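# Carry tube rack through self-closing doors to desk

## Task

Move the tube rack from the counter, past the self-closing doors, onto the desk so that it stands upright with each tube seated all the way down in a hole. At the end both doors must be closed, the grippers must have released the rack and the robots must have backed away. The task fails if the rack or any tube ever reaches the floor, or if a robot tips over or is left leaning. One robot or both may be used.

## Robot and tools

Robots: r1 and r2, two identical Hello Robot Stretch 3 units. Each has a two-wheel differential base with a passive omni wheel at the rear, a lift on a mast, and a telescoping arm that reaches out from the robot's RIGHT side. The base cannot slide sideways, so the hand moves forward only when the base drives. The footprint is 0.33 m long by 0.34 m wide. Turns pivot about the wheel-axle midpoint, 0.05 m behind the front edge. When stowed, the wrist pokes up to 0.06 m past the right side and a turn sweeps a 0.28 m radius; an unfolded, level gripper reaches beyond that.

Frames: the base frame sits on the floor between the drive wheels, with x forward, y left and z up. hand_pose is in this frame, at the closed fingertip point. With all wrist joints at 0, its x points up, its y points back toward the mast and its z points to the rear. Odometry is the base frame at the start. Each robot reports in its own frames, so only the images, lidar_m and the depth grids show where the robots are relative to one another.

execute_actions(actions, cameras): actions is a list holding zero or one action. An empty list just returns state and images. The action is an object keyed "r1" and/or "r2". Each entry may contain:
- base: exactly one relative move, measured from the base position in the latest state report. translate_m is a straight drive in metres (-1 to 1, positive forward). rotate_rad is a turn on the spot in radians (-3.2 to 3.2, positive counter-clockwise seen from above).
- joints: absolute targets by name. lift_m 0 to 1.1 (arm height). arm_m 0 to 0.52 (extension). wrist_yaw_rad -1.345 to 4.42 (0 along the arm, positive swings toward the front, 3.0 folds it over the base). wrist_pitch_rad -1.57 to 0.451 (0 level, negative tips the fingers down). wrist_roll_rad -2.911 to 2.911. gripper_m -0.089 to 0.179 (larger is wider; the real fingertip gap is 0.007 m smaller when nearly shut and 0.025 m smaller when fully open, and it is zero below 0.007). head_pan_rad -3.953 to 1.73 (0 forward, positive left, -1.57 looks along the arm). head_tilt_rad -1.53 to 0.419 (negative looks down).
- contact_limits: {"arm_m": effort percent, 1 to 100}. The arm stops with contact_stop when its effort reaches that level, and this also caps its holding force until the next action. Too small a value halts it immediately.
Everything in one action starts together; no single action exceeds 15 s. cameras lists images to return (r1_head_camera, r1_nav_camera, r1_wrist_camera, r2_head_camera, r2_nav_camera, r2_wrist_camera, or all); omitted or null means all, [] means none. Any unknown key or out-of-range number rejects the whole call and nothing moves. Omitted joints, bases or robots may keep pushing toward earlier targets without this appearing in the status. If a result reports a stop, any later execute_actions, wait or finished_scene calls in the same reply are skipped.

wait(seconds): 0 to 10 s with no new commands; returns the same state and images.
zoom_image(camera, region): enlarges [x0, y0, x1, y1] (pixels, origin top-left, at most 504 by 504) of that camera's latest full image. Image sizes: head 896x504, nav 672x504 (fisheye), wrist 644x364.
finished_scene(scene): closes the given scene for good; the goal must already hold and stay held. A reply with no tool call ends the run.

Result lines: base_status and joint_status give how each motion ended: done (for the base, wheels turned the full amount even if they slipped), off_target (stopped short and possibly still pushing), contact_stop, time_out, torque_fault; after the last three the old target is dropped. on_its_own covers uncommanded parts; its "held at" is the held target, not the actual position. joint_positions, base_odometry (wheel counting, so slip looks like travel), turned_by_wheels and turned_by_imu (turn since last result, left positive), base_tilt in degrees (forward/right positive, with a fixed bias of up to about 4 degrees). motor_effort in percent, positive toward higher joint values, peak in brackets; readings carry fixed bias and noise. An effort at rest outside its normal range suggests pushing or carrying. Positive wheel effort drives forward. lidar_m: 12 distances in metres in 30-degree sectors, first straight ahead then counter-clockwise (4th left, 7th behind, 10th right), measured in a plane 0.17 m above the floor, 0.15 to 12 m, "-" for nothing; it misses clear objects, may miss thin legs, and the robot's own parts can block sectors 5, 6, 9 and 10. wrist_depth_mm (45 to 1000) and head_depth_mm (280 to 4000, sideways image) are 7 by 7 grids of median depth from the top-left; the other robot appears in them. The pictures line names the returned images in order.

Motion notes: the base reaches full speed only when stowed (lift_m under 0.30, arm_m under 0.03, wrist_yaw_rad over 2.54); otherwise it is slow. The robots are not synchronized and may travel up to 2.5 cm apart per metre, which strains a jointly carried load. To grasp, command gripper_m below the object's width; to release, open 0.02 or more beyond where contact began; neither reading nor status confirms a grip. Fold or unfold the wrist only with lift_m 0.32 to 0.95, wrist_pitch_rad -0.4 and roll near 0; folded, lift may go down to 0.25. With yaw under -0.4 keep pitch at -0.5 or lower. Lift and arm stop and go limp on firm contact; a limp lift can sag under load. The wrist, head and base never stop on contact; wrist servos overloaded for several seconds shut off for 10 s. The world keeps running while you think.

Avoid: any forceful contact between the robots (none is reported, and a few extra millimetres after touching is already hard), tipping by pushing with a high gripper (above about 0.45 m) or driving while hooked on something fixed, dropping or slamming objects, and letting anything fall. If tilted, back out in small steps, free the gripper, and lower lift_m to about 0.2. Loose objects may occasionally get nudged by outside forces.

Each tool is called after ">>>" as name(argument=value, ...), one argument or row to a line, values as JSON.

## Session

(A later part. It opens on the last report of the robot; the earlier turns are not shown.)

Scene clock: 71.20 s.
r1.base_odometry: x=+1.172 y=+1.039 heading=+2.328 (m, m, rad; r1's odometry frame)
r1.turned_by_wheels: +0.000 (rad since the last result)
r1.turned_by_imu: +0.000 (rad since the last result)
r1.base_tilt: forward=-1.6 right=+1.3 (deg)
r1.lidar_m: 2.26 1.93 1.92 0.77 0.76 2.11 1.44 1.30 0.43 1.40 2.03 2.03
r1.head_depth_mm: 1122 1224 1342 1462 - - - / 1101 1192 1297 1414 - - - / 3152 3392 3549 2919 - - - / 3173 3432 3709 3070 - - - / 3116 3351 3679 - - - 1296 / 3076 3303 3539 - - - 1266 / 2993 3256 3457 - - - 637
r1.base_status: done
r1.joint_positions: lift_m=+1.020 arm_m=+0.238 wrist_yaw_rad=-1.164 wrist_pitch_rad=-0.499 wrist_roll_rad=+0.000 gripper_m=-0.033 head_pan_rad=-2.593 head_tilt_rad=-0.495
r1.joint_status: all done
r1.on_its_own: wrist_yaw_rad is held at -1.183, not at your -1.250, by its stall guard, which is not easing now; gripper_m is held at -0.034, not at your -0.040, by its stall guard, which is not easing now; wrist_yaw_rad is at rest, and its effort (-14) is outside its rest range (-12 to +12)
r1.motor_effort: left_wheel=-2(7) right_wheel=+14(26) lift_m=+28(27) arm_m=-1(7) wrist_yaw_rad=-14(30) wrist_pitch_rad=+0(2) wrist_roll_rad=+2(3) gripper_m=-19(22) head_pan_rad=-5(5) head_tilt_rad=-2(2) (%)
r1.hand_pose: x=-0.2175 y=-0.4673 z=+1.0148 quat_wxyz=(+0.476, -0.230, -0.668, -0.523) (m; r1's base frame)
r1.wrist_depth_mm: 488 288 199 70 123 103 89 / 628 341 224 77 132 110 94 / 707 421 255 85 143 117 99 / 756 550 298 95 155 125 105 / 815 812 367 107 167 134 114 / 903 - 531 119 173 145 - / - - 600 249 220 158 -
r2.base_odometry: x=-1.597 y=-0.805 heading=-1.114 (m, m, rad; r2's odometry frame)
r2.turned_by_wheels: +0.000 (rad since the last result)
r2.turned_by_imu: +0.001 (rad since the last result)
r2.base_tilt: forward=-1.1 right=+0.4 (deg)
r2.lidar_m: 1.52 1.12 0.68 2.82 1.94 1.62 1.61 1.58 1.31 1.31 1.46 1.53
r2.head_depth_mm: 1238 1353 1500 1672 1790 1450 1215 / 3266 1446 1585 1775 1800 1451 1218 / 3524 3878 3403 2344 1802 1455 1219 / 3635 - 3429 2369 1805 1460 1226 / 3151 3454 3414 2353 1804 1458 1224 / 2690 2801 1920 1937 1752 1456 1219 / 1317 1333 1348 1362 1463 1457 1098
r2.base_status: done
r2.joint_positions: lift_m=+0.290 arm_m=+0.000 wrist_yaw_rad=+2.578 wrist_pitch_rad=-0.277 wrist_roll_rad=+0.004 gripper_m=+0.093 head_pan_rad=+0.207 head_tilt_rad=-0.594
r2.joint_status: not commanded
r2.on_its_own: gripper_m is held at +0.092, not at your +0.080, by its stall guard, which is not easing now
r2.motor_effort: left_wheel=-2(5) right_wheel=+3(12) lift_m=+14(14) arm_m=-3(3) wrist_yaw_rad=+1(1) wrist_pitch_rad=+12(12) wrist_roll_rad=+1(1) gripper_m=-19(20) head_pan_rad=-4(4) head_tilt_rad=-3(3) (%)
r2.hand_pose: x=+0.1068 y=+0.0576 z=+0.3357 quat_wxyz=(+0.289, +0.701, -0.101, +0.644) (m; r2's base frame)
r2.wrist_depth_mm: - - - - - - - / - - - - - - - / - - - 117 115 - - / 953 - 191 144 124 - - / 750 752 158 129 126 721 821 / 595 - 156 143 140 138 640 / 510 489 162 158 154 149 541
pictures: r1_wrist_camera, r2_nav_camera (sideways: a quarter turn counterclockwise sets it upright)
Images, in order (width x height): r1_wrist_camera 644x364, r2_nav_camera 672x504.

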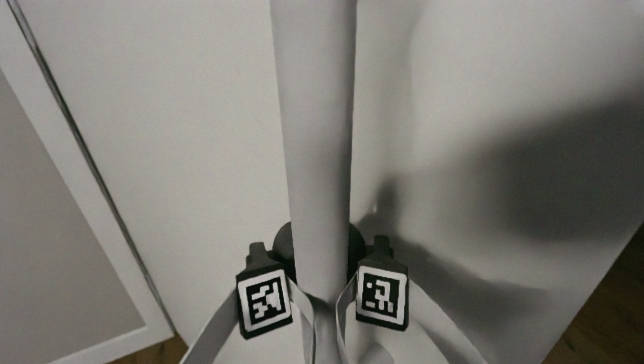

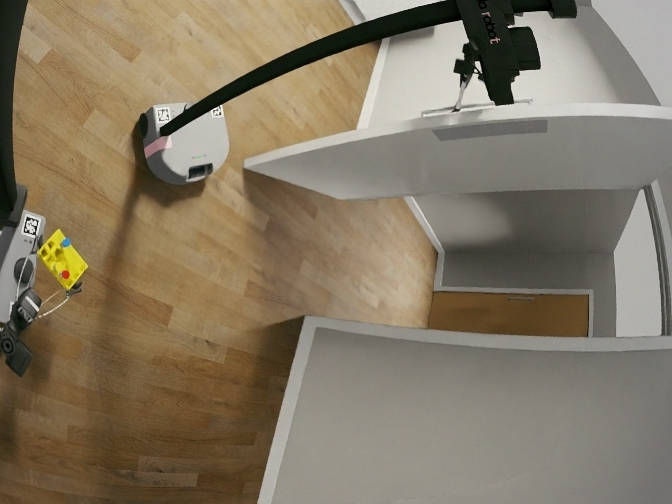

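>>> execute_actions(
  actions=[
    {"r1":{"base":{"translate_m":0.02},"joints":{"arm_m":0.27,"wrist_yaw_rad":-1.25}},"r2":{"base":{"translate_m":0.8},"joints":{"head_pan_rad":0,"head_tilt_rad":-1.0}}},
  ],
  cameras=[],
)

>>> execute_actions(
  actions=[
    {"r2":{"base":{"rotate_rad":0.76}}},
  ],
  cameras=[],
)

>>> execute_actions(
  actions=[
    {"r2":{"base":{"translate_m":0.68}}},
  ],
  cameras=[],
)

>>> execute_actions(
  actions=[
    {"r2":{"base":{"rotate_rad":-0.96}}},
  ],
  cameras=["r2_nav_camera","r1_nav_camera"],
)

Scene clock: 75.80 s.
r1.base_odometry: x=+1.158 y=+1.053 heading=+2.328 (m, m, rad; r1's odometry frame)
r1.turned_by_wheels: +0.000 (rad since the last result)
r1.turned_by_imu: -0.013 (rad since the last result)
r1.base_tilt: forward=-1.6 right=+1.2 (deg)
r1.lidar_m: 2.26 1.91 1.91 2.17 2.13 2.13 0.65 1.32 0.44 1.41 2.02 2.01
r1.head_depth_mm: 1151 1246 1371 1496 - - - / 1122 1216 1328 1450 - - - / 3129 3329 3427 2864 - - - / 3190 3420 3693 3074 - - - / 3122 3392 3617 - - - 1296 / 3076 3312 3539 - - - 1269 / 3023 3234 3478 - - - 696
r1.base_status: done
r1.joint_positions: lift_m=+1.020 arm_m=+0.269 wrist_yaw_rad=-1.271 wrist_pitch_rad=-0.502 wrist_roll_rad=+0.006 gripper_m=-0.033 head_pan_rad=-2.593 head_tilt_rad=-0.496
r1.joint_status: wrist_yaw_rad off_target (ended at -1.271, target -1.250); the others done
r1.on_its_own: gripper_m is held at -0.034, not at your -0.040, by its stall guard, which is not easing now; wrist_yaw_rad is at rest, and its effort (+15) is outside its rest range (-12 to +12)
r1.motor_effort: left_wheel=-2(17) right_wheel=+4(31) lift_m=+27(28) arm_m=+4(6) wrist_yaw_rad=+15(24) wrist_pitch_rad=+1(5) wrist_roll_rad=-1(2) gripper_m=-20(21) head_pan_rad=-5(5) head_tilt_rad=-2(2) (%)
r1.hand_pose: x=-0.2250 y=-0.4772 z=+1.0143 quat_wxyz=(+0.445, -0.266, -0.657, -0.547) (m; r1's base frame)
r1.wrist_depth_mm: 329 235 181 69 124 107 94 / 401 274 202 76 134 114 99 / 526 322 229 84 144 122 106 / 689 398 264 95 158 132 113 / 763 515 317 106 171 142 129 / 839 733 416 117 179 155 881 / 929 - 517 281 229 172 933
r2.base_odometry: x=-1.244 y=-1.523 heading=-1.114 (m, m, rad; r2's odometry frame)
r2.turned_by_wheels: +0.000 (rad since the last result)
r2.turned_by_imu: +0.004 (rad since the last result)
r2.base_tilt: forward=-1.1 right=+0.4 (deg)
r2.lidar_m: 0.73 1.15 0.74 0.70 0.74 2.41 2.40 1.77 1.46 1.46 0.89 0.74
r2.head_depth_mm: 630 743 901 1155 1341 1210 1092 / 646 762 934 1201 1360 1209 1114 / 656 783 964 1253 1356 1212 1113 / 695 839 1076 1489 1357 1212 880 / 2638 2138 1794 1545 1363 1217 1069 / 2644 2147 1804 1558 1369 1223 1103 / 2671 2164 1806 1564 1370 1223 1105
r2.base_status: done
r2.joint_positions: lift_m=+0.290 arm_m=+0.000 wrist_yaw_rad=+2.578 wrist_pitch_rad=-0.277 wrist_roll_rad=+0.004 gripper_m=+0.093 head_pan_rad=+0.007 head_tilt_rad=-0.988
r2.joint_status: all done
r2.on_its_own: gripper_m is held at +0.092, not at your +0.080, by its stall guard, which is not easing now
r2.motor_effort: left_wheel=-2(6) right_wheel=+3(13) lift_m=+15(14) arm_m=-3(3) wrist_yaw_rad=+1(2) wrist_pitch_rad=+12(12) wrist_roll_rad=+1(1) gripper_m=-20(19) head_pan_rad=-4(26) head_tilt_rad=-5(26) (%)
r2.hand_pose: x=+0.1067 y=+0.0576 z=+0.3357 quat_wxyz=(+0.289, +0.701, -0.101, +0.644) (m; r2's base frame)
r2.wrist_depth_mm: - 645 710 860 - - - / - - 726 863 - - - / - - 773 115 115 - - / 957 914 192 144 124 - - / 631 734 157 129 126 724 789 / 576 - 157 142 140 138 640 / 506 487 162 157 154 148 540
pictures: none
No camera images: the call's "cameras" was empty. Leave "cameras" out to get every camera's image.

Scene clock: 77.50 s.
r1.base_odometry: x=+1.158 y=+1.053 heading=+2.328 (m, m, rad; r1's odometry frame)
r1.turned_by_wheels: +0.000 (rad since the last result)
r1.turned_by_imu: +0.000 (rad since the last result)
r1.base_tilt: forward=-1.6 right=+1.2 (deg)
r1.lidar_m: 2.25 1.91 1.91 2.16 2.12 0.71 0.70 1.33 0.44 1.41 2.01 2.01
r1.head_depth_mm: 1145 1246 1367 1500 - - - / 1122 1210 1328 1441 - - - / 3091 3322 3475 2829 - - - / 3196 3472 3684 3076 - - - / 3147 3382 3651 - - - 1302 / 3093 3333 3559 - - - 1269 / 3041 3230 3467 - - - 695
r1.base_status: not commanded
r1.joint_positions: lift_m=+1.020 arm_m=+0.269 wrist_yaw_rad=-1.271 wrist_pitch_rad=-0.502 wrist_roll_rad=+0.006 gripper_m=-0.033 head_pan_rad=-2.593 head_tilt_rad=-0.496
r1.joint_status: not commanded
r1.on_its_own: gripper_m is held at -0.034, not at your -0.040, by its stall guard, which is not easing now; wrist_yaw_rad is at rest, and its effort (+15) is outside its rest range (-12 to +12)
r1.motor_effort: left_wheel=-2(3) right_wheel=+4(4) lift_m=+27(27) arm_m=+4(4) wrist_yaw_rad=+15(15) wrist_pitch_rad=+0(1) wrist_roll_rad=-1(1) gripper_m=-20(19) head_pan_rad=-4(5) head_tilt_rad=-2(2) (%)
r1.hand_pose: x=-0.2250 y=-0.4772 z=+1.0143 quat_wxyz=(+0.445, -0.266, -0.657, -0.547) (m; r1's base frame)
r1.wrist_depth_mm: 326 235 180 69 124 107 94 / 403 273 202 76 133 114 99 / 532 322 229 84 144 122 106 / 690 401 264 95 158 132 113 / 780 516 317 106 172 142 129 / 848 744 418 117 179 155 - / 911 - 508 282 229 171 930
r2.base_odometry: x=-1.244 y=-1.523 heading=-0.354 (m, m, rad; r2's odometry frame)
r2.turned_by_wheels: +0.760 (rad since the last result)
r2.turned_by_imu: +0.767 (rad since the last result)
r2.base_tilt: forward=-1.1 right=+0.4 (deg)
r2.lidar_m: 0.89 0.70 0.79 0.73 2.41 2.28 1.56 1.47 1.15 0.79 0.73 0.74
r2.head_depth_mm: 2348 2103 1774 1526 1354 1206 1089 / 2183 2111 1780 1540 1354 1215 1108 / 1312 2016 1747 1541 1357 1213 1111 / 1052 1242 1528 1555 1366 1221 878 / 911 1056 1253 1491 1369 1221 1072 / 805 914 1060 1263 1360 1223 1102 / 721 809 920 1066 1328 1222 1107
r2.base_status: done
r2.joint_positions: lift_m=+0.290 arm_m=+0.000 wrist_yaw_rad=+2.578 wrist_pitch_rad=-0.277 wrist_roll_rad=+0.004 gripper_m=+0.093 head_pan_rad=+0.007 head_tilt_rad=-0.988
r2.joint_status: not commanded
r2.on_its_own: gripper_m is held at +0.092, not at your +0.080, by its stall guard, which is not easing now
r2.motor_effort: left_wheel=-1(7) right_wheel=+2(13) lift_m=+14(14) arm_m=-3(3) wrist_yaw_rad=+0(1) wrist_pitch_rad=+12(12) wrist_roll_rad=+0(1) gripper_m=-20(20) head_pan_rad=-3(3) head_tilt_rad=-5(5) (%)
r2.hand_pose: x=+0.1067 y=+0.0576 z=+0.3357 quat_wxyz=(+0.289, +0.701, -0.101, +0.644) (m; r2's base frame)
r2.wrist_depth_mm: - - - - - 607 594 / - - - - 664 638 631 / - - - 115 114 683 671 / 983 927 192 144 123 723 712 / 732 724 158 128 126 717 748 / 600 - 157 142 141 138 633 / 507 489 161 157 154 149 539
pictures: none
No camera images: the call's "cameras" was empty. Leave "cameras" out to get every camera's image.

Scene clock: 81.47 s.
r1.base_odometry: x=+1.158 y=+1.053 heading=+2.328 (m, m, rad; r1's odometry frame)
r1.turned_by_wheels: +0.000 (rad since the last result)
r1.turned_by_imu: +0.001 (rad since the last result)
r1.base_tilt: forward=-1.6 right=+1.2 (deg)
r1.lidar_m: 2.26 1.91 1.90 2.17 2.12 2.12 1.47 0.73 0.44 1.41 2.01 2.01
r1.head_depth_mm: 1150 1254 1370 1502 - - - / 1122 1214 1326 1437 - - - / 3092 3317 3464 2847 - - - / 3176 3484 3700 3094 - - - / 729 743 721 - - - 1162 / 3013 3267 3570 - - - 1270 / 3029 3280 3451 - - - 696
r1.base_status: not commanded
r1.joint_positions: lift_m=+1.020 arm_m=+0.269 wrist_yaw_rad=-1.271 wrist_pitch_rad=-0.502 wrist_roll_rad=+0.006 gripper_m=-0.033 head_pan_rad=-2.593 head_tilt_rad=-0.496
r1.joint_status: not commanded
r1.on_its_own: gripper_m is held at -0.034, not at your -0.040, by its stall guard, which is not easing now; wrist_yaw_rad is at rest, and its effort (+14) is outside its rest range (-12 to +12)
r1.motor_effort: left_wheel=-2(2) right_wheel=+4(4) lift_m=+27(27) arm_m=+5(4) wrist_yaw_rad=+14(15) wrist_pitch_rad=+1(0) wrist_roll_rad=-1(1) gripper_m=-20(20) head_pan_rad=-4(5) head_tilt_rad=-1(2) (%)
r1.hand_pose: x=-0.2250 y=-0.4772 z=+1.0143 quat_wxyz=(+0.445, -0.266, -0.657, -0.547) (m; r1's base frame)
r1.wrist_depth_mm: 329 235 181 69 124 107 94 / 402 273 203 76 133 114 100 / 530 324 229 84 145 122 105 / 694 399 264 95 158 132 113 / 773 523 316 106 171 142 129 / 853 748 412 117 179 155 - / 929 - 510 281 229 171 -
r2.base_odometry: x=-0.606 y=-1.759 heading=-0.354 (m, m, rad; r2's odometry frame)
r2.turned_by_wheels: +0.000 (rad since the last result)
r2.turned_by_imu: +0.004 (rad since the last result)
r2.base_tilt: forward=-1.1 right=+0.4 (deg)
r2.lidar_m: 0.37 0.29 0.28 0.30 0.44 2.84 2.16 1.97 0.52 0.51 2.69 1.70
r2.head_depth_mm: 1539 1927 1780 1534 1356 1210 1093 / 1358 1734 1785 1534 1355 1212 1108 / 502 621 814 1207 1356 1214 1107 / 415 491 603 778 1102 1217 878 / 362 419 496 610 793 1105 1071 / 320 365 422 502 618 803 1068 / 293 323 367 426 506 625 817
r2.base_status: done
r2.joint_positions: lift_m=+0.290 arm_m=+0.000 wrist_yaw_rad=+2.579 wrist_pitch_rad=-0.277 wrist_roll_rad=+0.004 gripper_m=+0.093 head_pan_rad=+0.007 head_tilt_rad=-0.989
r2.joint_status: not commanded
r2.on_its_own: gripper_m is held at +0.092, not at your +0.080, by its stall guard, which is not easing now
r2.motor_effort: left_wheel=-2(6) right_wheel=+3(11) lift_m=+14(14) arm_m=-3(4) wrist_yaw_rad=+1(1) wrist_pitch_rad=+12(12) wrist_roll_rad=+1(1) gripper_m=-21(19) head_pan_rad=-4(3) head_tilt_rad=-4(5) (%)
r2.hand_pose: x=+0.1067 y=+0.0576 z=+0.3357 quat_wxyz=(+0.289, +0.701, -0.101, +0.644) (m; r2's base frame)
r2.wrist_depth_mm: 304 297 289 284 278 271 267 / 322 314 305 296 292 288 281 / 346 339 326 117 115 306 300 / 374 360 191 144 124 325 315 / 404 384 157 129 126 339 340 / 438 - 157 142 141 138 364 / 477 470 162 157 154 149 389
pictures: none
No camera images: the call's "cameras" was empty. Leave "cameras" out to get every camera's image.

Scene clock: 83.33 s.
r1.base_odometry: x=+1.158 y=+1.053 heading=+2.328 (m, m, rad; r1's odometry frame)
r1.turned_by_wheels: +0.000 (rad since the last result)
r1.turned_by_imu: +0.001 (rad since the last result)
r1.base_tilt: forward=-1.6 right=+1.2 (deg)
r1.lidar_m: 2.26 1.91 1.91 2.17 2.13 2.13 1.47 0.87 0.44 1.41 2.01 2.01
r1.head_depth_mm: 1149 1248 1366 1499 - - - / 1124 1211 1327 1442 - - - / 3117 3293 3450 2855 - - - / 3186 3456 3732 3073 - - - / 3086 3408 3630 - - - 1138 / 2979 3302 3548 - - - 1115 / 663 720 770 - - - 694
r1.base_status: not commanded
r1.joint_positions: lift_m=+1.020 arm_m=+0.269 wrist_yaw_rad=-1.271 wrist_pitch_rad=-0.502 wrist_roll_rad=+0.006 gripper_m=-0.033 head_pan_rad=-2.593 head_tilt_rad=-0.496
r1.joint_status: not commanded
r1.on_its_own: gripper_m is held at -0.034, not at your -0.040, by its stall guard, which is not easing now; wrist_yaw_rad is at rest, and its effort (+15) is outside its rest range (-12 to +12)
r1.motor_effort: left_wheel=-2(3) right_wheel=+4(4) lift_m=+27(27) arm_m=+5(4) wrist_yaw_rad=+15(15) wrist_pitch_rad=+0(0) wrist_roll_rad=-1(1) gripper_m=-20(20) head_pan_rad=-5(5) head_tilt_rad=-1(1) (%)
r1.hand_pose: x=-0.2250 y=-0.4772 z=+1.0143 quat_wxyz=(+0.445, -0.266, -0.657, -0.547) (m; r1's base frame)
r1.wrist_depth_mm: 325 235 181 69 124 107 94 / 399 274 202 76 134 114 99 / 529 323 229 85 145 122 106 / 685 401 265 95 158 131 114 / 772 514 319 106 171 142 129 / 853 745 415 117 179 155 - / 941 - 513 282 229 172 -
r2.base_odometry: x=-0.606 y=-1.759 heading=-1.314 (m, m, rad; r2's odometry frame)
r2.turned_by_wheels: -0.960 (rad since the last result)
r2.turned_by_imu: -0.969 (rad since the last result)
r2.base_tilt: forward=-1.1 right=+0.4 (deg)
r2.lidar_m: 2.69 1.55 0.35 0.29 0.28 0.31 0.86 2.86 2.10 1.33 0.51 0.54
r2.head_depth_mm: 2424 2106 1775 1527 1342 1191 1091 / 2448 2110 1780 1537 1359 1210 1108 / 2450 2128 1790 1546 1361 1212 1109 / 2448 2140 1799 1553 1360 1220 878 / 2484 2133 1804 1552 1365 1218 1072 / 2499 2142 1819 1549 1370 1222 1100 / 2482 2157 1805 1564 1380 1096 906
r2.base_status: done
r2.joint_positions: lift_m=+0.290 arm_m=+0.000 wrist_yaw_rad=+2.579 wrist_pitch_rad=-0.277 wrist_roll_rad=+0.004 gripper_m=+0.093 head_pan_rad=+0.007 head_tilt_rad=-0.989
r2.joint_status: not commanded
r2.on_its_own: gripper_m is held at +0.092, not at your +0.080, by its stall guard, which is not easing now
r2.motor_effort: left_wheel=+1(7) right_wheel=-1(9) lift_m=+14(14) arm_m=-3(3) wrist_yaw_rad=+1(1) wrist_pitch_rad=+12(12) wrist_roll_rad=+1(1) gripper_m=-20(19) head_pan_rad=-4(3) head_tilt_rad=-5(4) (%)
r2.hand_pose: x=+0.1067 y=+0.0576 z=+0.3357 quat_wxyz=(+0.289, +0.701, -0.101, +0.644) (m; r2's base frame)
r2.wrist_depth_mm: 266 309 380 485 - - - / 278 323 391 493 - - - / 287 339 419 117 114 - - / 298 351 192 144 123 - - / 309 341 158 128 126 715 781 / 319 - 157 142 141 138 638 / 322 406 162 158 153 149 539
pictures: r1_nav_camera (sideways: a quarter turn counterclockwise sets it upright), r2_nav_camera (sideways: a quarter turn counterclockwise sets it upright)
Images, in order (width x height): r1_nav_camera 672x504, r2_nav_camera 672x504.

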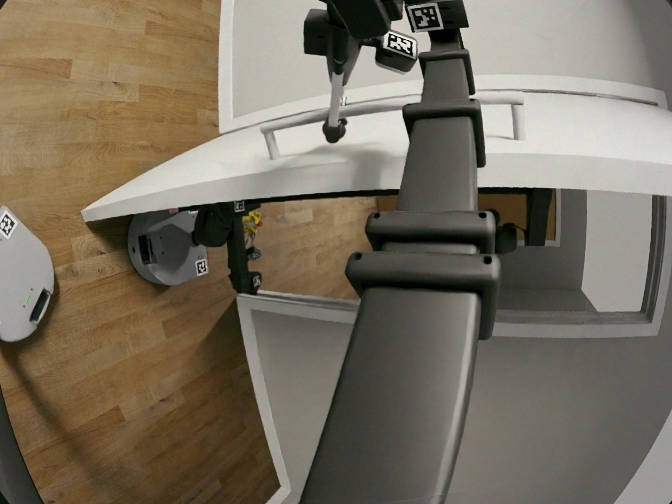

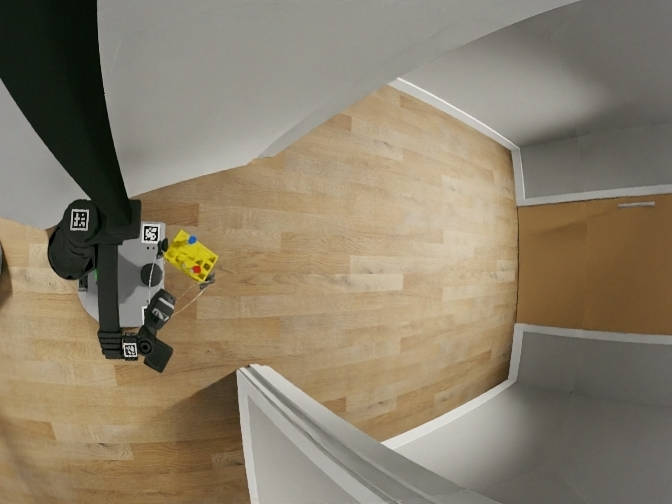

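>>> execute_actions(
  actions=[
    {"r1":{"joints":{"gripper_m":0.08}}},
  ],
  cameras=["r1_wrist_camera"],
)

>>> execute_actions(
  actions=[
    {"r1":{"base":{"translate_m":0.15}}},
  ],
  cameras=["r1_wrist_camera","r1_nav_camera"],
)

Scene clock: 87.57 s.
r1.base_odometry: x=+1.158 y=+1.053 heading=+2.328 (m, m, rad; r1's odometry frame)
r1.turned_by_wheels: +0.000 (rad since the last result)
r1.turned_by_imu: +0.001 (rad since the last result)
r1.base_tilt: forward=-1.6 right=+1.2 (deg)
r1.lidar_m: 2.26 1.91 1.91 2.17 2.13 2.13 1.47 0.48 0.47 1.41 2.01 2.02
r1.head_depth_mm: 1145 1250 1375 1502 - - - / 1122 1218 1327 1440 - - - / 3106 3270 3480 2811 - - - / 3180 3477 3673 3126 - - - / 3083 3339 3648 - - - 724 / 380 408 439 - - - 895 / 393 446 504 - - - 1274
r1.base_status: not commanded
r1.joint_positions: lift_m=+1.020 arm_m=+0.270 wrist_yaw_rad=-1.252 wrist_pitch_rad=-0.517 wrist_roll_rad=+0.006 gripper_m=+0.080 head_pan_rad=-2.593 head_tilt_rad=-0.496
r1.joint_status: all done
r1.motor_effort: left_wheel=+0(3) right_wheel=+0(4) lift_m=+27(27) arm_m=+2(4) wrist_yaw_rad=+1(15) wrist_pitch_rad=+8(10) wrist_roll_rad=-1(0) gripper_m=+1(81) head_pan_rad=-5(5) head_tilt_rad=-1(2) (%)
r1.hand_pose: x=-0.2217 y=-0.4805 z=+1.0110 quat_wxyz=(+0.446, -0.255, -0.661, -0.547) (m; r1's base frame)
r1.wrist_depth_mm: 441 355 292 248 215 179 171 / 527 403 325 273 234 197 183 / 642 469 369 300 254 216 202 / 724 567 419 335 275 238 - / 788 699 479 379 316 259 - / 865 905 539 440 361 289 - / 931 - 730 518 397 364 -
r2.base_odometry: x=-0.606 y=-1.759 heading=-1.314 (m, m, rad; r2's odometry frame)
r2.turned_by_wheels: +0.000 (rad since the last result)
r2.turned_by_imu: +0.005 (rad since the last result)
r2.base_tilt: forward=-1.1 right=+0.4 (deg)
r2.lidar_m: 2.69 1.54 0.30 0.23 0.23 0.24 0.34 2.86 2.10 1.30 0.51 0.54
r2.head_depth_mm: 2432 2111 1773 1534 1350 1189 1092 / 2428 2102 1784 1541 1352 1207 1106 / 2438 2112 1789 1543 1355 1211 1112 / 2469 2117 1791 1549 1368 1215 868 / 2463 2134 1805 1558 1368 1221 1082 / 2499 2142 1800 1554 1369 1223 1086 / 2497 2161 1807 1556 1372 1038 785
r2.base_status: not commanded
r2.joint_positions: lift_m=+0.290 arm_m=+0.000 wrist_yaw_rad=+2.580 wrist_pitch_rad=-0.278 wrist_roll_rad=+0.004 gripper_m=+0.093 head_pan_rad=+0.005 head_tilt_rad=-0.990
r2.joint_status: not commanded
r2.on_its_own: gripper_m is held at +0.092, not at your +0.080, by its stall guard, which is not easing now
r2.motor_effort: left_wheel=+0(6) right_wheel=-2(36) lift_m=+15(15) arm_m=-2(3) wrist_yaw_rad=-1(1) wrist_pitch_rad=+12(13) wrist_roll_rad=+0(0) gripper_m=-19(19) head_pan_rad=-2(4) head_tilt_rad=-4(5) (%)
r2.hand_pose: x=+0.1064 y=+0.0579 z=+0.3355 quat_wxyz=(+0.288, +0.701, -0.100, +0.645) (m; r2's base frame)
r2.wrist_depth_mm: 231 271 347 477 - - - / 239 283 361 471 - - - / 246 294 381 118 115 - - / 255 307 192 144 124 - - / 264 294 158 129 126 706 800 / 274 - 157 141 142 138 631 / 273 347 162 157 153 148 535
pictures: r1_wrist_camera
Images, in order (width x height): r1_wrist_camera 644x364.

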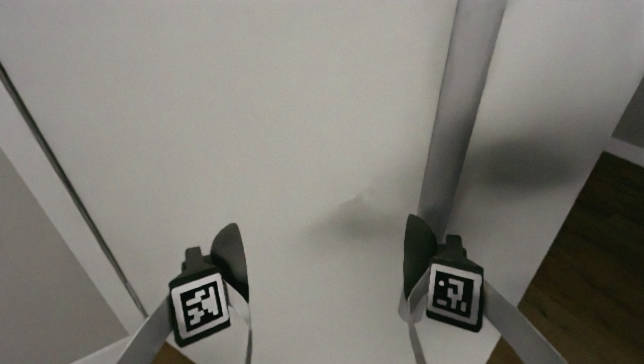

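Scene clock: 90.03 s.
r1.base_odometry: x=+1.055 y=+1.162 heading=+2.328 (m, m, rad; r1's odometry frame)
r1.turned_by_wheels: +0.000 (rad since the last result)
r1.turned_by_imu: +0.001 (rad since the last result)
r1.base_tilt: forward=-1.5 right=+1.2 (deg)
r1.lidar_m: 2.14 1.81 1.81 2.05 2.24 2.23 1.59 0.59 0.76 1.53 1.91 1.90
r1.head_depth_mm: 1245 1353 1481 1626 - - - / 1264 1352 1471 1587 - - - / 3323 3541 3676 3059 - - - / 485 527 572 616 - - - / 514 570 628 - - - 1182 / 568 639 730 - - - 1326 / 689 782 884 - - - 1366
r1.base_status: done
r1.joint_positions: lift_m=+1.020 arm_m=+0.270 wrist_yaw_rad=-1.252 wrist_pitch_rad=-0.517 wrist_roll_rad=+0.006 gripper_m=+0.080 head_pan_rad=-2.593 head_tilt_rad=-0.496
r1.joint_status: not commanded
r1.motor_effort: left_wheel=+0(4) right_wheel=+0(6) lift_m=+28(28) arm_m=+2(2) wrist_yaw_rad=+1(2) wrist_pitch_rad=+8(8) wrist_roll_rad=-1(0) gripper_m=+1(1) head_pan_rad=-5(6) head_tilt_rad=-1(1) (%)
r1.hand_pose: x=-0.2217 y=-0.4805 z=+1.0110 quat_wxyz=(+0.446, -0.255, -0.661, -0.547) (m; r1's base frame)
r1.wrist_depth_mm: 675 576 469 404 351 308 - / 727 656 525 444 381 337 - / 769 764 591 489 410 380 - / 828 869 686 543 448 - - / 883 - 780 626 516 - - / 977 - 870 704 599 - - / - - - 839 672 - -
r2.base_odometry: x=-0.606 y=-1.759 heading=-1.314 (m, m, rad; r2's odometry frame)
r2.turned_by_wheels: +0.000 (rad since the last result)
r2.turned_by_imu: +0.000 (rad since the last result)
r2.base_tilt: forward=-1.2 right=+0.4 (deg)
r2.lidar_m: 2.68 1.54 0.30 0.23 0.23 0.24 0.34 2.85 2.09 1.30 0.51 0.54
r2.head_depth_mm: 2431 2120 1771 1535 1352 1187 1095 / 2444 2104 1765 1541 1356 1205 1106 / 2451 2118 1790 1543 1355 1211 1112 / 2476 2129 1793 1548 1360 1212 867 / 2446 2134 1805 1556 1369 1215 1083 / 2477 2158 1802 1556 1363 1218 1084 / 2487 2147 1807 1555 1372 1035 783
r2.base_status: not commanded
r2.joint_positions: lift_m=+0.290 arm_m=+0.000 wrist_yaw_rad=+2.580 wrist_pitch_rad=-0.278 wrist_roll_rad=+0.004 gripper_m=+0.093 head_pan_rad=+0.005 head_tilt_rad=-0.990
r2.joint_status: not commanded
r2.on_its_own: gripper_m is held at +0.092, not at your +0.080, by its stall guard, which is not easing now
r2.motor_effort: left_wheel=+0(0) right_wheel=-2(2) lift_m=+15(15) arm_m=-2(2) wrist_yaw_rad=+0(0) wrist_pitch_rad=+12(12) wrist_roll_rad=+1(1) gripper_m=-20(19) head_pan_rad=-3(3) head_tilt_rad=-4(5) (%)
r2.hand_pose: x=+0.1064 y=+0.0579 z=+0.3355 quat_wxyz=(+0.288, +0.701, -0.100, +0.645) (m; r2's base frame)
r2.wrist_depth_mm: 230 273 346 469 - - - / 238 282 357 474 - - - / 247 296 381 118 115 - - / 256 307 191 144 125 - - / 264 294 158 128 126 720 795 / 273 - 156 141 141 138 632 / 271 351 162 157 153 149 544
pictures: r1_nav_camera (sideways: a quarter turn counterclockwise sets it upright), r1_wrist_camera
Images, in order (width x height): r1_nav_camera 672x504, r1_wrist_camera 644x364.

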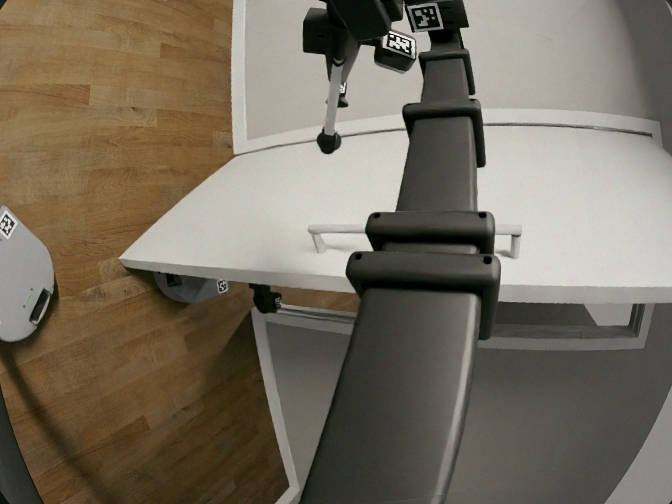

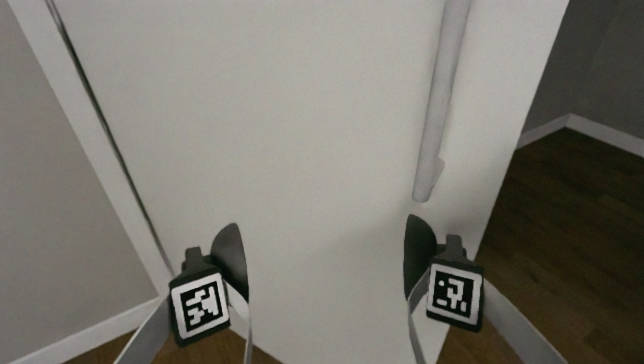

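>>> execute_actions(
  actions=[],
)

Scene clock: 90.43 s.
r1.base_odometry: x=+1.055 y=+1.162 heading=+2.328 (m, m, rad; r1's odometry frame)
r1.turned_by_wheels: +0.000 (rad since the last result)
r1.turned_by_imu: +0.000 (rad since the last result)
r1.base_tilt: forward=-1.6 right=+1.2 (deg)
r1.lidar_m: 2.14 1.81 1.81 2.05 2.24 2.24 1.59 0.59 0.76 1.52 1.90 1.90
r1.head_depth_mm: 1242 1354 1485 1622 - - - / 1261 1350 1469 1583 - - - / 3281 3512 3667 3063 - - - / 486 526 573 614 - - - / 514 570 627 - - - 1183 / 567 639 730 - - - 1329 / 686 779 883 - - - 1367
r1.base_status: done
r1.joint_positions: lift_m=+1.020 arm_m=+0.270 wrist_yaw_rad=-1.252 wrist_pitch_rad=-0.517 wrist_roll_rad=+0.006 gripper_m=+0.080 head_pan_rad=-2.593 head_tilt_rad=-0.496
r1.joint_status: not commanded
r1.motor_effort: left_wheel=+0(4) right_wheel=+0(6) lift_m=+27(28) arm_m=+2(2) wrist_yaw_rad=+1(2) wrist_pitch_rad=+8(8) wrist_roll_rad=-1(0) gripper_m=+1(1) head_pan_rad=-5(6) head_tilt_rad=-2(1) (%)
r1.hand_pose: x=-0.2217 y=-0.4805 z=+1.0110 quat_wxyz=(+0.446, -0.255, -0.661, -0.547) (m; r1's base frame)
r1.wrist_depth_mm: 669 580 475 406 353 309 - / 726 659 523 441 379 340 - / 781 765 596 488 410 377 - / 833 877 681 548 450 - - / 897 - 781 614 516 - - / 964 - 875 715 594 - - / - - - 843 673 - -
r2.base_odometry: x=-0.606 y=-1.759 heading=-1.314 (m, m, rad; r2's odometry frame)
r2.turned_by_wheels: +0.000 (rad since the last result)
r2.turned_by_imu: +0.000 (rad since the last result)
r2.base_tilt: forward=-1.2 right=+0.4 (deg)
r2.lidar_m: 2.68 1.54 0.30 0.23 0.23 0.24 0.34 2.85 2.09 1.29 0.51 0.54
r2.head_depth_mm: 2421 2106 1758 1527 1352 1192 1091 / 2432 2118 1776 1542 1356 1211 1108 / 2434 2112 1776 1547 1355 1211 1111 / 2445 2112 1789 1548 1363 1215 869 / 2473 2128 1796 1550 1364 1216 1083 / 2476 2154 1800 1559 1366 1220 1088 / 2502 2134 1811 1562 1373 1036 782
r2.base_status: not commanded
r2.joint_positions: lift_m=+0.290 arm_m=+0.000 wrist_yaw_rad=+2.580 wrist_pitch_rad=-0.278 wrist_roll_rad=+0.004 gripper_m=+0.093 head_pan_rad=+0.005 head_tilt_rad=-0.990
r2.joint_status: not commanded
r2.on_its_own: gripper_m is held at +0.092, not at your +0.080, by its stall guard, which is not easing now
r2.motor_effort: left_wheel=+0(0) right_wheel=-2(2) lift_m=+15(15) arm_m=-1(2) wrist_yaw_rad=+0(0) wrist_pitch_rad=+12(12) wrist_roll_rad=+1(1) gripper_m=-20(19) head_pan_rad=-2(3) head_tilt_rad=-5(5) (%)
r2.hand_pose: x=+0.1064 y=+0.0579 z=+0.3355 quat_wxyz=(+0.288, +0.701, -0.100, +0.645) (m; r2's base frame)
r2.wrist_depth_mm: 231 273 345 473 - - - / 238 281 358 474 - - - / 246 294 385 118 115 - - / 255 305 191 144 124 - - / 263 296 158 129 126 727 790 / 272 - 157 141 142 138 634 / 271 347 162 157 153 149 534
pictures: r1_head_camera (sideways: a quarter turn clockwise sets it upright), r1_nav_camera (sideways: a quarter turn counterclockwise sets it upright), r1_wrist_camera, r2_head_camera (sideways: a quarter turn clockwise sets it upright), r2_nav_camera (sideways: a quarter turn counterclockwise sets it upright), r2_wrist_camera
Images, in order (width x height): r1_head_camera 896x504, r1_nav_camera 672x504, r1_wrist_camera 644x364, r2_head_camera 896x504, r2_nav_camera 672x504, r2_wrist_camera 644x364.

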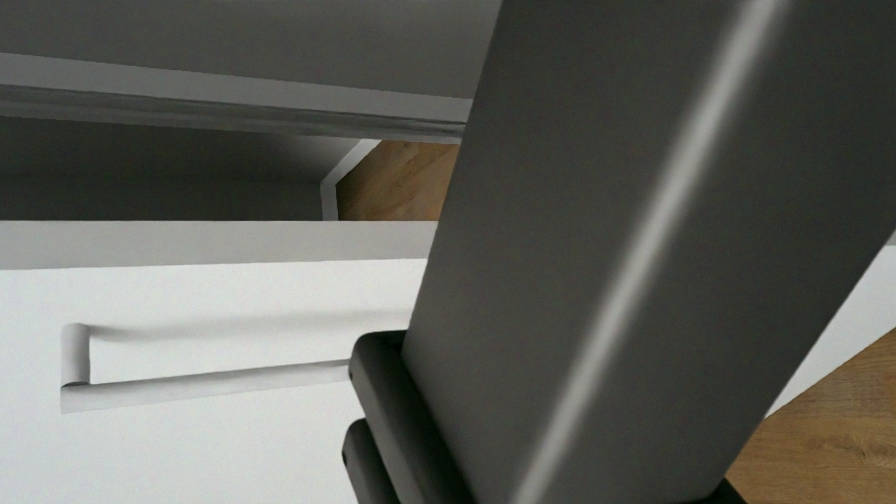

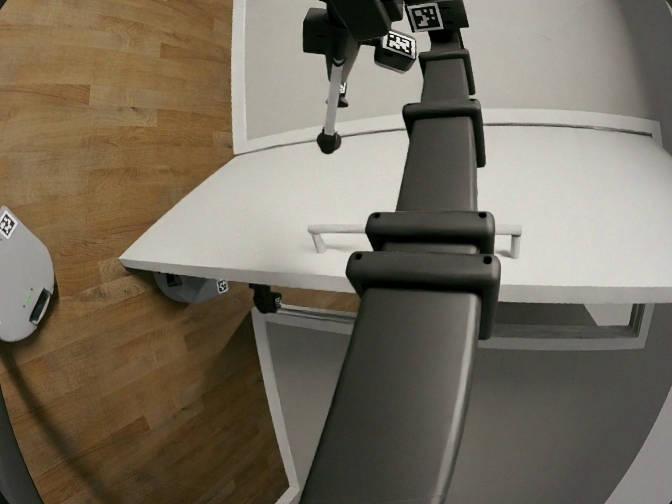

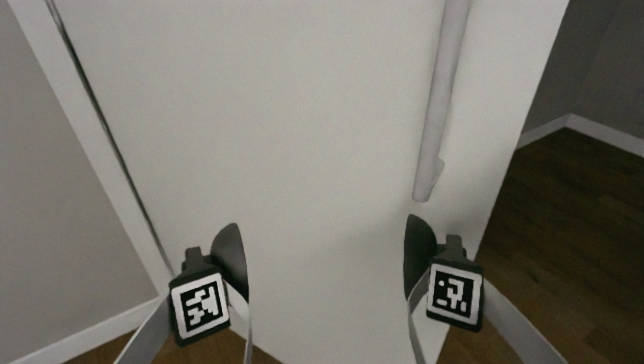

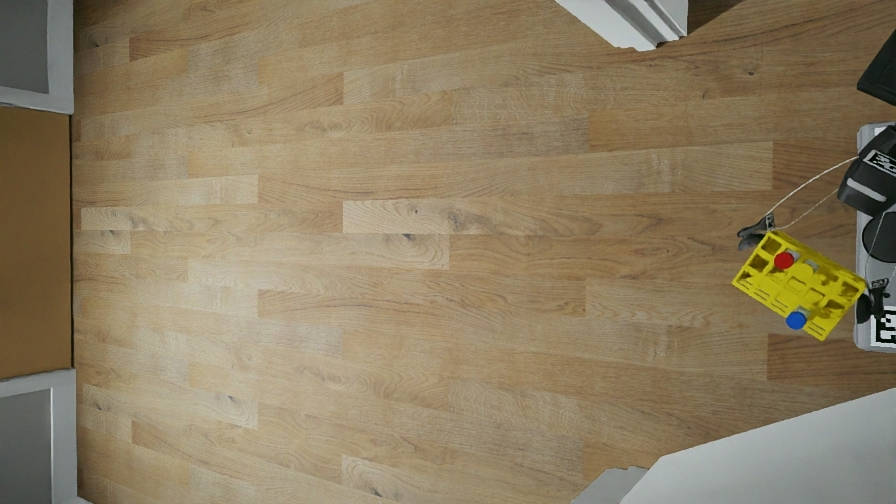

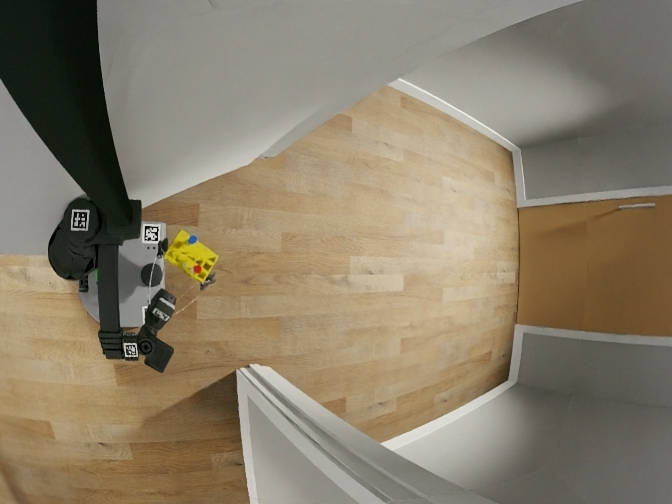

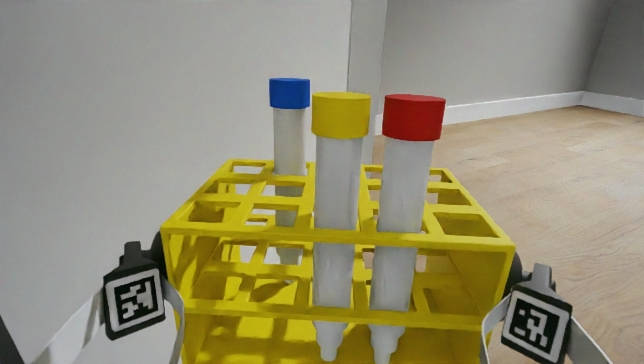

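>>> execute_actions(
  actions=[
    {"r1":{"joints":{"wrist_yaw_rad":2.9,"gripper_m":0.02,"arm_m":0,"lift_m":0.5,"wrist_pitch_rad":-0.43,"head_pan_rad":0,"head_tilt_rad":-1.1}}},
  ],
  cameras=[],
)

>>> execute_actions(
  actions=[
    {"r1":{"base":{"rotate_rad":-0.2},"joints":{"lift_m":0.28}}},
  ],
  cameras=[],
)

>>> execute_actions(
  actions=[
    {"r1":{"base":{"translate_m":-0.85}}},
  ],
  cameras=[],
)

>>> execute_actions(
  actions=[
    {"r1":{"base":{"rotate_rad":-1.3}}},
  ],
  cameras=["r1_nav_camera","r1_head_camera"],
)

Scene clock: 96.13 s.
r1.base_odometry: x=+1.055 y=+1.162 heading=+2.328 (m, m, rad; r1's odometry frame)
r1.turned_by_wheels: +0.000 (rad since the last result)
r1.turned_by_imu: +0.002 (rad since the last result)
r1.base_tilt: forward=-1.5 right=+1.2 (deg)
r1.lidar_m: 2.14 1.81 1.81 2.05 2.24 2.24 1.60 0.59 0.76 1.52 1.90 1.90
r1.head_depth_mm: 2008 1771 1577 1425 1294 1188 1129 / 2017 1776 1584 1433 1301 1198 1125 / 2040 1795 1600 1436 1309 1201 1132 / 2062 1806 1600 1443 1313 1201 1148 / 2072 1807 1608 1451 1317 1206 1141 / 2032 1826 1623 1457 1325 1215 1123 / 1952 1831 1630 1466 1328 1216 1124
r1.base_status: not commanded
r1.joint_positions: lift_m=+0.500 arm_m=+0.003 wrist_yaw_rad=+2.898 wrist_pitch_rad=-0.449 wrist_roll_rad=+0.006 gripper_m=+0.020 head_pan_rad=-0.007 head_tilt_rad=-1.087
r1.joint_status: all done
joint sent to its limit — the command would take r1.arm_m past its lower limit, so that joint was sent only as far as its limit.
r1.motor_effort: left_wheel=+0(0) right_wheel=+0(0) lift_m=+20(21) arm_m=-4(4) wrist_yaw_rad=+1(1) wrist_pitch_rad=+9(9) wrist_roll_rad=-1(1) gripper_m=+0(78) head_pan_rad=+5(62) head_tilt_rad=-5(29) (%)
r1.hand_pose: x=+0.0319 y=+0.0658 z=+0.5062 quat_wxyz=(+0.240, +0.705, +0.072, +0.663) (m; r1's base frame)
r1.wrist_depth_mm: - - - - - - - / - - - - - - - / - - - - - - - / - - - - - - - / 937 - 920 941 910 875 879 / 787 - 801 759 773 756 749 / 683 666 648 669 639 652 645
r2.base_odometry: x=-0.606 y=-1.759 heading=-1.314 (m, m, rad; r2's odometry frame)
r2.turned_by_wheels: +0.000 (rad since the last result)
r2.turned_by_imu: -0.001 (rad since the last result)
r2.base_tilt: forward=-1.2 right=+0.4 (deg)
r2.lidar_m: 2.69 1.54 0.30 0.23 0.23 0.24 0.34 2.85 2.09 1.30 0.51 0.54
r2.head_depth_mm: 2420 2092 1775 1534 1354 1190 1094 / 2454 2105 1781 1534 1350 1213 1107 / 2450 2113 1785 1550 1355 1215 1113 / 2472 2141 1792 1547 1367 1218 865 / 2469 2135 1789 1550 1362 1218 1081 / 2503 2144 1795 1559 1369 1222 1086 / 2491 2149 1811 1559 1366 1040 783
r2.base_status: not commanded
r2.joint_positions: lift_m=+0.290 arm_m=+0.000 wrist_yaw_rad=+2.580 wrist_pitch_rad=-0.278 wrist_roll_rad=+0.004 gripper_m=+0.093 head_pan_rad=+0.005 head_tilt_rad=-0.990
r2.joint_status: not commanded
r2.on_its_own: gripper_m is held at +0.092, not at your +0.080, by its stall guard, which is not easing now
r2.motor_effort: left_wheel=+0(1) right_wheel=-3(2) lift_m=+15(15) arm_m=-2(2) wrist_yaw_rad=+0(0) wrist_pitch_rad=+12(12) wrist_roll_rad=+1(1) gripper_m=-20(21) head_pan_rad=-3(2) head_tilt_rad=-5(5) (%)
r2.hand_pose: x=+0.1064 y=+0.0579 z=+0.3355 quat_wxyz=(+0.288, +0.701, -0.100, +0.645) (m; r2's base frame)
r2.wrist_depth_mm: 231 273 349 472 - - - / 237 283 356 473 - - - / 246 295 383 118 115 - - / 252 305 191 144 124 - - / 264 295 158 129 126 718 802 / 272 - 157 141 141 138 637 / 273 349 161 157 153 149 537
pictures: none
No camera images: the call's "cameras" was empty. Leave "cameras" out to get every camera's image.

Scene clock: 98.97 s.
r1.base_odometry: x=+1.055 y=+1.162 heading=+2.128 (m, m, rad; r1's odometry frame)
r1.turned_by_wheels: -0.200 (rad since the last result)
r1.turned_by_imu: -0.196 (rad since the last result)
r1.base_tilt: forward=-1.6 right=+1.2 (deg)
r1.lidar_m: 2.01 1.87 1.81 1.89 2.31 2.23 1.86 0.60 0.59 1.41 1.95 1.90
r1.head_depth_mm: 1956 1770 1577 1423 1298 1197 1112 / 2025 1789 1584 1433 1301 1197 1135 / 2047 1793 1597 1440 1305 1198 1133 / 2046 1803 1605 1447 1313 1203 1142 / 2065 1820 1616 1451 1318 1207 1144 / 2091 1813 1620 1456 1330 1216 1122 / 2075 1831 1627 1467 1330 1220 1128
r1.base_status: done
r1.joint_positions: lift_m=+0.280 arm_m=+0.003 wrist_yaw_rad=+2.898 wrist_pitch_rad=-0.448 wrist_roll_rad=+0.006 gripper_m=+0.020 head_pan_rad=-0.007 head_tilt_rad=-1.087
r1.joint_status: all done
r1.motor_effort: left_wheel=+0(4) right_wheel=-2(7) lift_m=+19(18) arm_m=-4(4) wrist_yaw_rad=+1(2) wrist_pitch_rad=+9(9) wrist_roll_rad=-1(1) gripper_m=+1(0) head_pan_rad=+5(4) head_tilt_rad=-5(5) (%)
r1.hand_pose: x=+0.0319 y=+0.0659 z=+0.2863 quat_wxyz=(+0.240, +0.705, +0.072, +0.663) (m; r1's base frame)
r1.wrist_depth_mm: - - - - - - - / - - - - - - - / - 960 955 939 910 897 890 / 722 758 724 734 715 703 694 / 614 - 603 615 584 577 574 / 511 - 527 501 509 497 483 / 449 - - 437 418 425 425
r2.base_odometry: x=-0.606 y=-1.759 heading=-1.314 (m, m, rad; r2's odometry frame)
r2.turned_by_wheels: +0.000 (rad since the last result)
r2.turned_by_imu: +0.000 (rad since the last result)
r2.base_tilt: forward=-1.1 right=+0.4 (deg)
r2.lidar_m: 2.69 1.54 0.30 0.23 0.23 0.24 0.34 2.84 2.10 1.30 0.51 0.54
r2.head_depth_mm: 2409 2107 1772 1533 1350 1188 1088 / 2442 2102 1774 1536 1359 1211 1107 / 2442 2122 1775 1541 1357 1212 1113 / 2453 2133 1782 1549 1361 1213 868 / 2476 2124 1796 1552 1364 1216 1081 / 2481 2155 1795 1553 1367 1222 1088 / 2492 2142 1809 1570 1368 1036 784
r2.base_status: not commanded
r2.joint_positions: lift_m=+0.290 arm_m=+0.000 wrist_yaw_rad=+2.580 wrist_pitch_rad=-0.278 wrist_roll_rad=+0.004 gripper_m=+0.093 head_pan_rad=+0.005 head_tilt_rad=-0.990
r2.joint_status: not commanded
r2.on_its_own: gripper_m is held at +0.092, not at your +0.080, by its stall guard, which is not easing now
r2.motor_effort: left_wheel=+0(0) right_wheel=-2(2) lift_m=+14(14) arm_m=-2(1) wrist_yaw_rad=+0(0) wrist_pitch_rad=+12(12) wrist_roll_rad=+1(0) gripper_m=-20(19) head_pan_rad=-3(2) head_tilt_rad=-4(4) (%)
r2.hand_pose: x=+0.1064 y=+0.0579 z=+0.3355 quat_wxyz=(+0.288, +0.701, -0.100, +0.645) (m; r2's base frame)
r2.wrist_depth_mm: 231 270 346 476 - - - / 238 283 355 478 - - - / 248 294 387 118 115 - - / 256 307 191 144 124 - - / 265 295 157 128 126 721 800 / 272 - 156 141 142 138 645 / 272 348 162 157 153 149 537
pictures: none
No camera images: the call's "cameras" was empty. Leave "cameras" out to get every camera's image.

Scene clock: 103.57 s.
r1.base_odometry: x=+1.505 y=+0.441 heading=+2.128 (m, m, rad; r1's odometry frame)
r1.turned_by_wheels: +0.000 (rad since the last result)
r1.turned_by_imu: -0.002 (rad since the last result)
r1.base_tilt: forward=-1.6 right=+1.2 (deg)
r1.lidar_m: 2.76 2.32 2.25 2.09 1.55 1.51 1.25 0.93 0.89 0.73 0.59 0.60
r1.head_depth_mm: 2010 1777 1586 1424 1301 1194 1117 / 2030 1771 1587 1427 1310 1196 1132 / 2044 1785 1596 1435 1308 1202 1138 / 2061 1802 1599 1443 1316 1204 1145 / 2072 1817 1611 1442 1324 1205 1141 / 2083 1830 1626 1456 1324 1215 1122 / 2093 1837 1632 1457 1332 1218 1125
r1.base_status: done
r1.joint_positions: lift_m=+0.280 arm_m=+0.003 wrist_yaw_rad=+2.899 wrist_pitch_rad=-0.448 wrist_roll_rad=+0.006 gripper_m=+0.020 head_pan_rad=-0.007 head_tilt_rad=-1.087
r1.joint_status: not commanded
r1.motor_effort: left_wheel=+1(4) right_wheel=-1(10) lift_m=+20(19) arm_m=-4(4) wrist_yaw_rad=+1(1) wrist_pitch_rad=+9(9) wrist_roll_rad=-1(1) gripper_m=+0(0) head_pan_rad=+4(5) head_tilt_rad=-5(5) (%)
r1.hand_pose: x=+0.0318 y=+0.0659 z=+0.2863 quat_wxyz=(+0.240, +0.705, +0.072, +0.663) (m; r1's base frame)
r1.wrist_depth_mm: - - - - - - - / - - - - - - - / - 961 960 923 918 910 889 / 729 771 738 723 719 704 691 / 616 - 608 612 583 577 565 / 513 - 519 499 509 494 486 / 451 - - 439 419 426 421
r2.base_odometry: x=-0.606 y=-1.759 heading=-1.314 (m, m, rad; r2's odometry frame)
r2.turned_by_wheels: +0.000 (rad since the last result)
r2.turned_by_imu: -0.001 (rad since the last result)
r2.base_tilt: forward=-1.1 right=+0.3 (deg)
r2.lidar_m: 2.69 1.54 0.30 0.23 0.23 0.24 0.34 0.72 0.89 1.30 0.51 0.54
r2.head_depth_mm: 2439 2098 1772 1538 1350 1192 1091 / 2417 2126 1784 1537 1357 1210 1109 / 2444 2114 1774 1542 1357 1212 1109 / 2458 2130 1783 1546 1360 1218 866 / 2466 2136 1804 1554 1360 1215 1085 / 2486 2145 1792 1557 1365 1225 1087 / 2480 2139 1799 1555 1370 1036 784
r2.base_status: not commanded
r2.joint_positions: lift_m=+0.290 arm_m=+0.000 wrist_yaw_rad=+2.580 wrist_pitch_rad=-0.278 wrist_roll_rad=+0.004 gripper_m=+0.093 head_pan_rad=+0.005 head_tilt_rad=-0.990
r2.joint_status: not commanded
r2.on_its_own: gripper_m is held at +0.092, not at your +0.080, by its stall guard, which is not easing now
r2.motor_effort: left_wheel=+0(0) right_wheel=-2(2) lift_m=+15(15) arm_m=-2(1) wrist_yaw_rad=-1(0) wrist_pitch_rad=+12(12) wrist_roll_rad=+0(1) gripper_m=-20(19) head_pan_rad=-3(4) head_tilt_rad=-3(5) (%)
r2.hand_pose: x=+0.1064 y=+0.0579 z=+0.3355 quat_wxyz=(+0.288, +0.701, -0.100, +0.645) (m; r2's base frame)
r2.wrist_depth_mm: 230 272 346 477 - - - / 238 284 356 480 - - - / 246 295 383 118 115 - - / 255 306 192 144 124 - - / 264 297 158 128 126 713 796 / 273 - 157 141 141 138 637 / 272 350 162 158 153 149 533
pictures: none
No camera images: the call's "cameras" was empty. Leave "cameras" out to get every camera's image.

Scene clock: 105.60 s.
r1.base_odometry: x=+1.505 y=+0.441 heading=+0.828 (m, m, rad; r1's odometry frame)
r1.turned_by_wheels: -1.300 (rad since the last result)
r1.turned_by_imu: -1.277 (rad since the last result)
r1.base_tilt: forward=-1.6 right=+1.1 (deg)
r1.lidar_m: 0.73 0.59 2.63 2.54 2.25 2.25 1.71 1.51 1.51 1.02 0.90 0.89
r1.head_depth_mm: 2013 1775 1583 1424 1295 1195 1117 / 2026 1774 1186 1406 1307 1193 1132 / 1949 1735 1042 1271 1304 1201 1136 / 1132 1260 1007 1276 1301 1210 1145 / 837 959 974 1309 1323 1210 1143 / 749 831 935 1107 1319 1217 1123 / 640 698 798 1443 1329 1218 1125
r1.base_status: done
r1.joint_positions: lift_m=+0.280 arm_m=+0.003 wrist_yaw_rad=+2.899 wrist_pitch_rad=-0.448 wrist_roll_rad=+0.006 gripper_m=+0.020 head_pan_rad=-0.007 head_tilt_rad=-1.087
r1.joint_status: not commanded
r1.motor_effort: left_wheel=+0(6) right_wheel=-1(10) lift_m=+19(19) arm_m=-4(4) wrist_yaw_rad=+1(1) wrist_pitch_rad=+9(8) wrist_roll_rad=-1(1) gripper_m=+1(0) head_pan_rad=+4(4) head_tilt_rad=-5(5) (%)
r1.hand_pose: x=+0.0318 y=+0.0659 z=+0.2863 quat_wxyz=(+0.240, +0.705, +0.072, +0.663) (m; r1's base frame)
r1.wrist_depth_mm: - - - - - - - / - - - - - - - / - 976 953 929 907 881 509 / 717 750 727 722 708 698 542 / 613 - 603 621 585 579 568 / 511 - 525 498 507 490 485 / 449 - - 439 420 426 423
r2.base_odometry: x=-0.606 y=-1.759 heading=-1.314 (m, m, rad; r2's odometry frame)
r2.turned_by_wheels: +0.000 (rad since the last result)
r2.turned_by_imu: +0.000 (rad since the last result)
r2.base_tilt: forward=-1.1 right=+0.4 (deg)
r2.lidar_m: 2.68 1.54 0.30 0.23 0.23 0.24 0.34 0.72 0.74 1.30 0.51 0.54
r2.head_depth_mm: 2431 2105 1774 1530 1350 1191 1090 / 2444 2111 1774 1533 1348 1206 1106 / 2455 2117 1788 1542 1356 1211 1111 / 2465 2117 1792 1542 1359 1221 867 / 2471 2136 1798 1558 1364 1219 1084 / 2485 2136 1806 1557 1372 1221 1086 / 2481 2157 1815 1554 1380 1037 784
r2.base_status: not commanded
r2.joint_positions: lift_m=+0.290 arm_m=+0.000 wrist_yaw_rad=+2.580 wrist_pitch_rad=-0.278 wrist_roll_rad=+0.004 gripper_m=+0.093 head_pan_rad=+0.005 head_tilt_rad=-0.990
r2.joint_status: not commanded
r2.on_its_own: gripper_m is held at +0.092, not at your +0.080, by its stall guard, which is not easing now
r2.motor_effort: left_wheel=+0(0) right_wheel=-3(2) lift_m=+15(15) arm_m=-2(1) wrist_yaw_rad=+1(1) wrist_pitch_rad=+12(12) wrist_roll_rad=+0(1) gripper_m=-19(20) head_pan_rad=-3(2) head_tilt_rad=-4(5) (%)
r2.hand_pose: x=+0.1064 y=+0.0579 z=+0.3355 quat_wxyz=(+0.288, +0.701, -0.100, +0.645) (m; r2's base frame)
r2.wrist_depth_mm: 230 273 348 473 - - - / 238 283 359 468 - - - / 246 295 383 118 115 - - / 254 306 193 144 124 - - / 264 296 158 128 126 721 796 / 273 - 157 141 141 139 643 / 271 349 161 157 154 149 540
pictures: r1_head_camera (sideways: a quarter turn clockwise sets it upright), r1_nav_camera (sideways: a quarter turn counterclockwise sets it upright)
Images, in order (width x height): r1_head_camera 896x504, r1_nav_camera 672x504.

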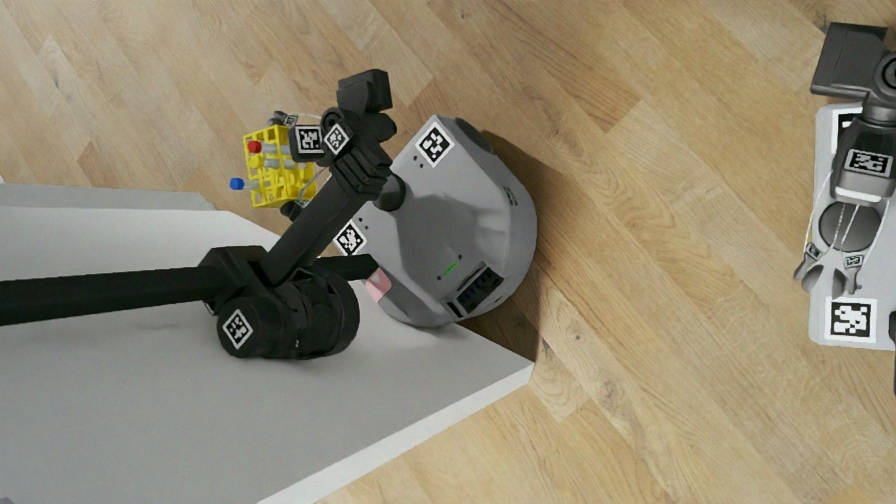

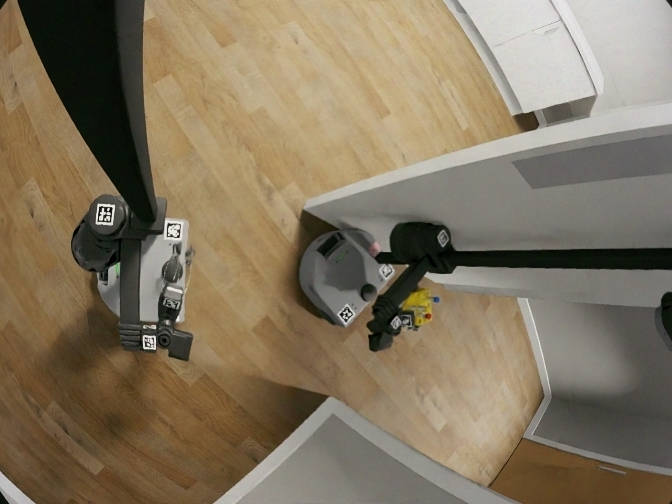

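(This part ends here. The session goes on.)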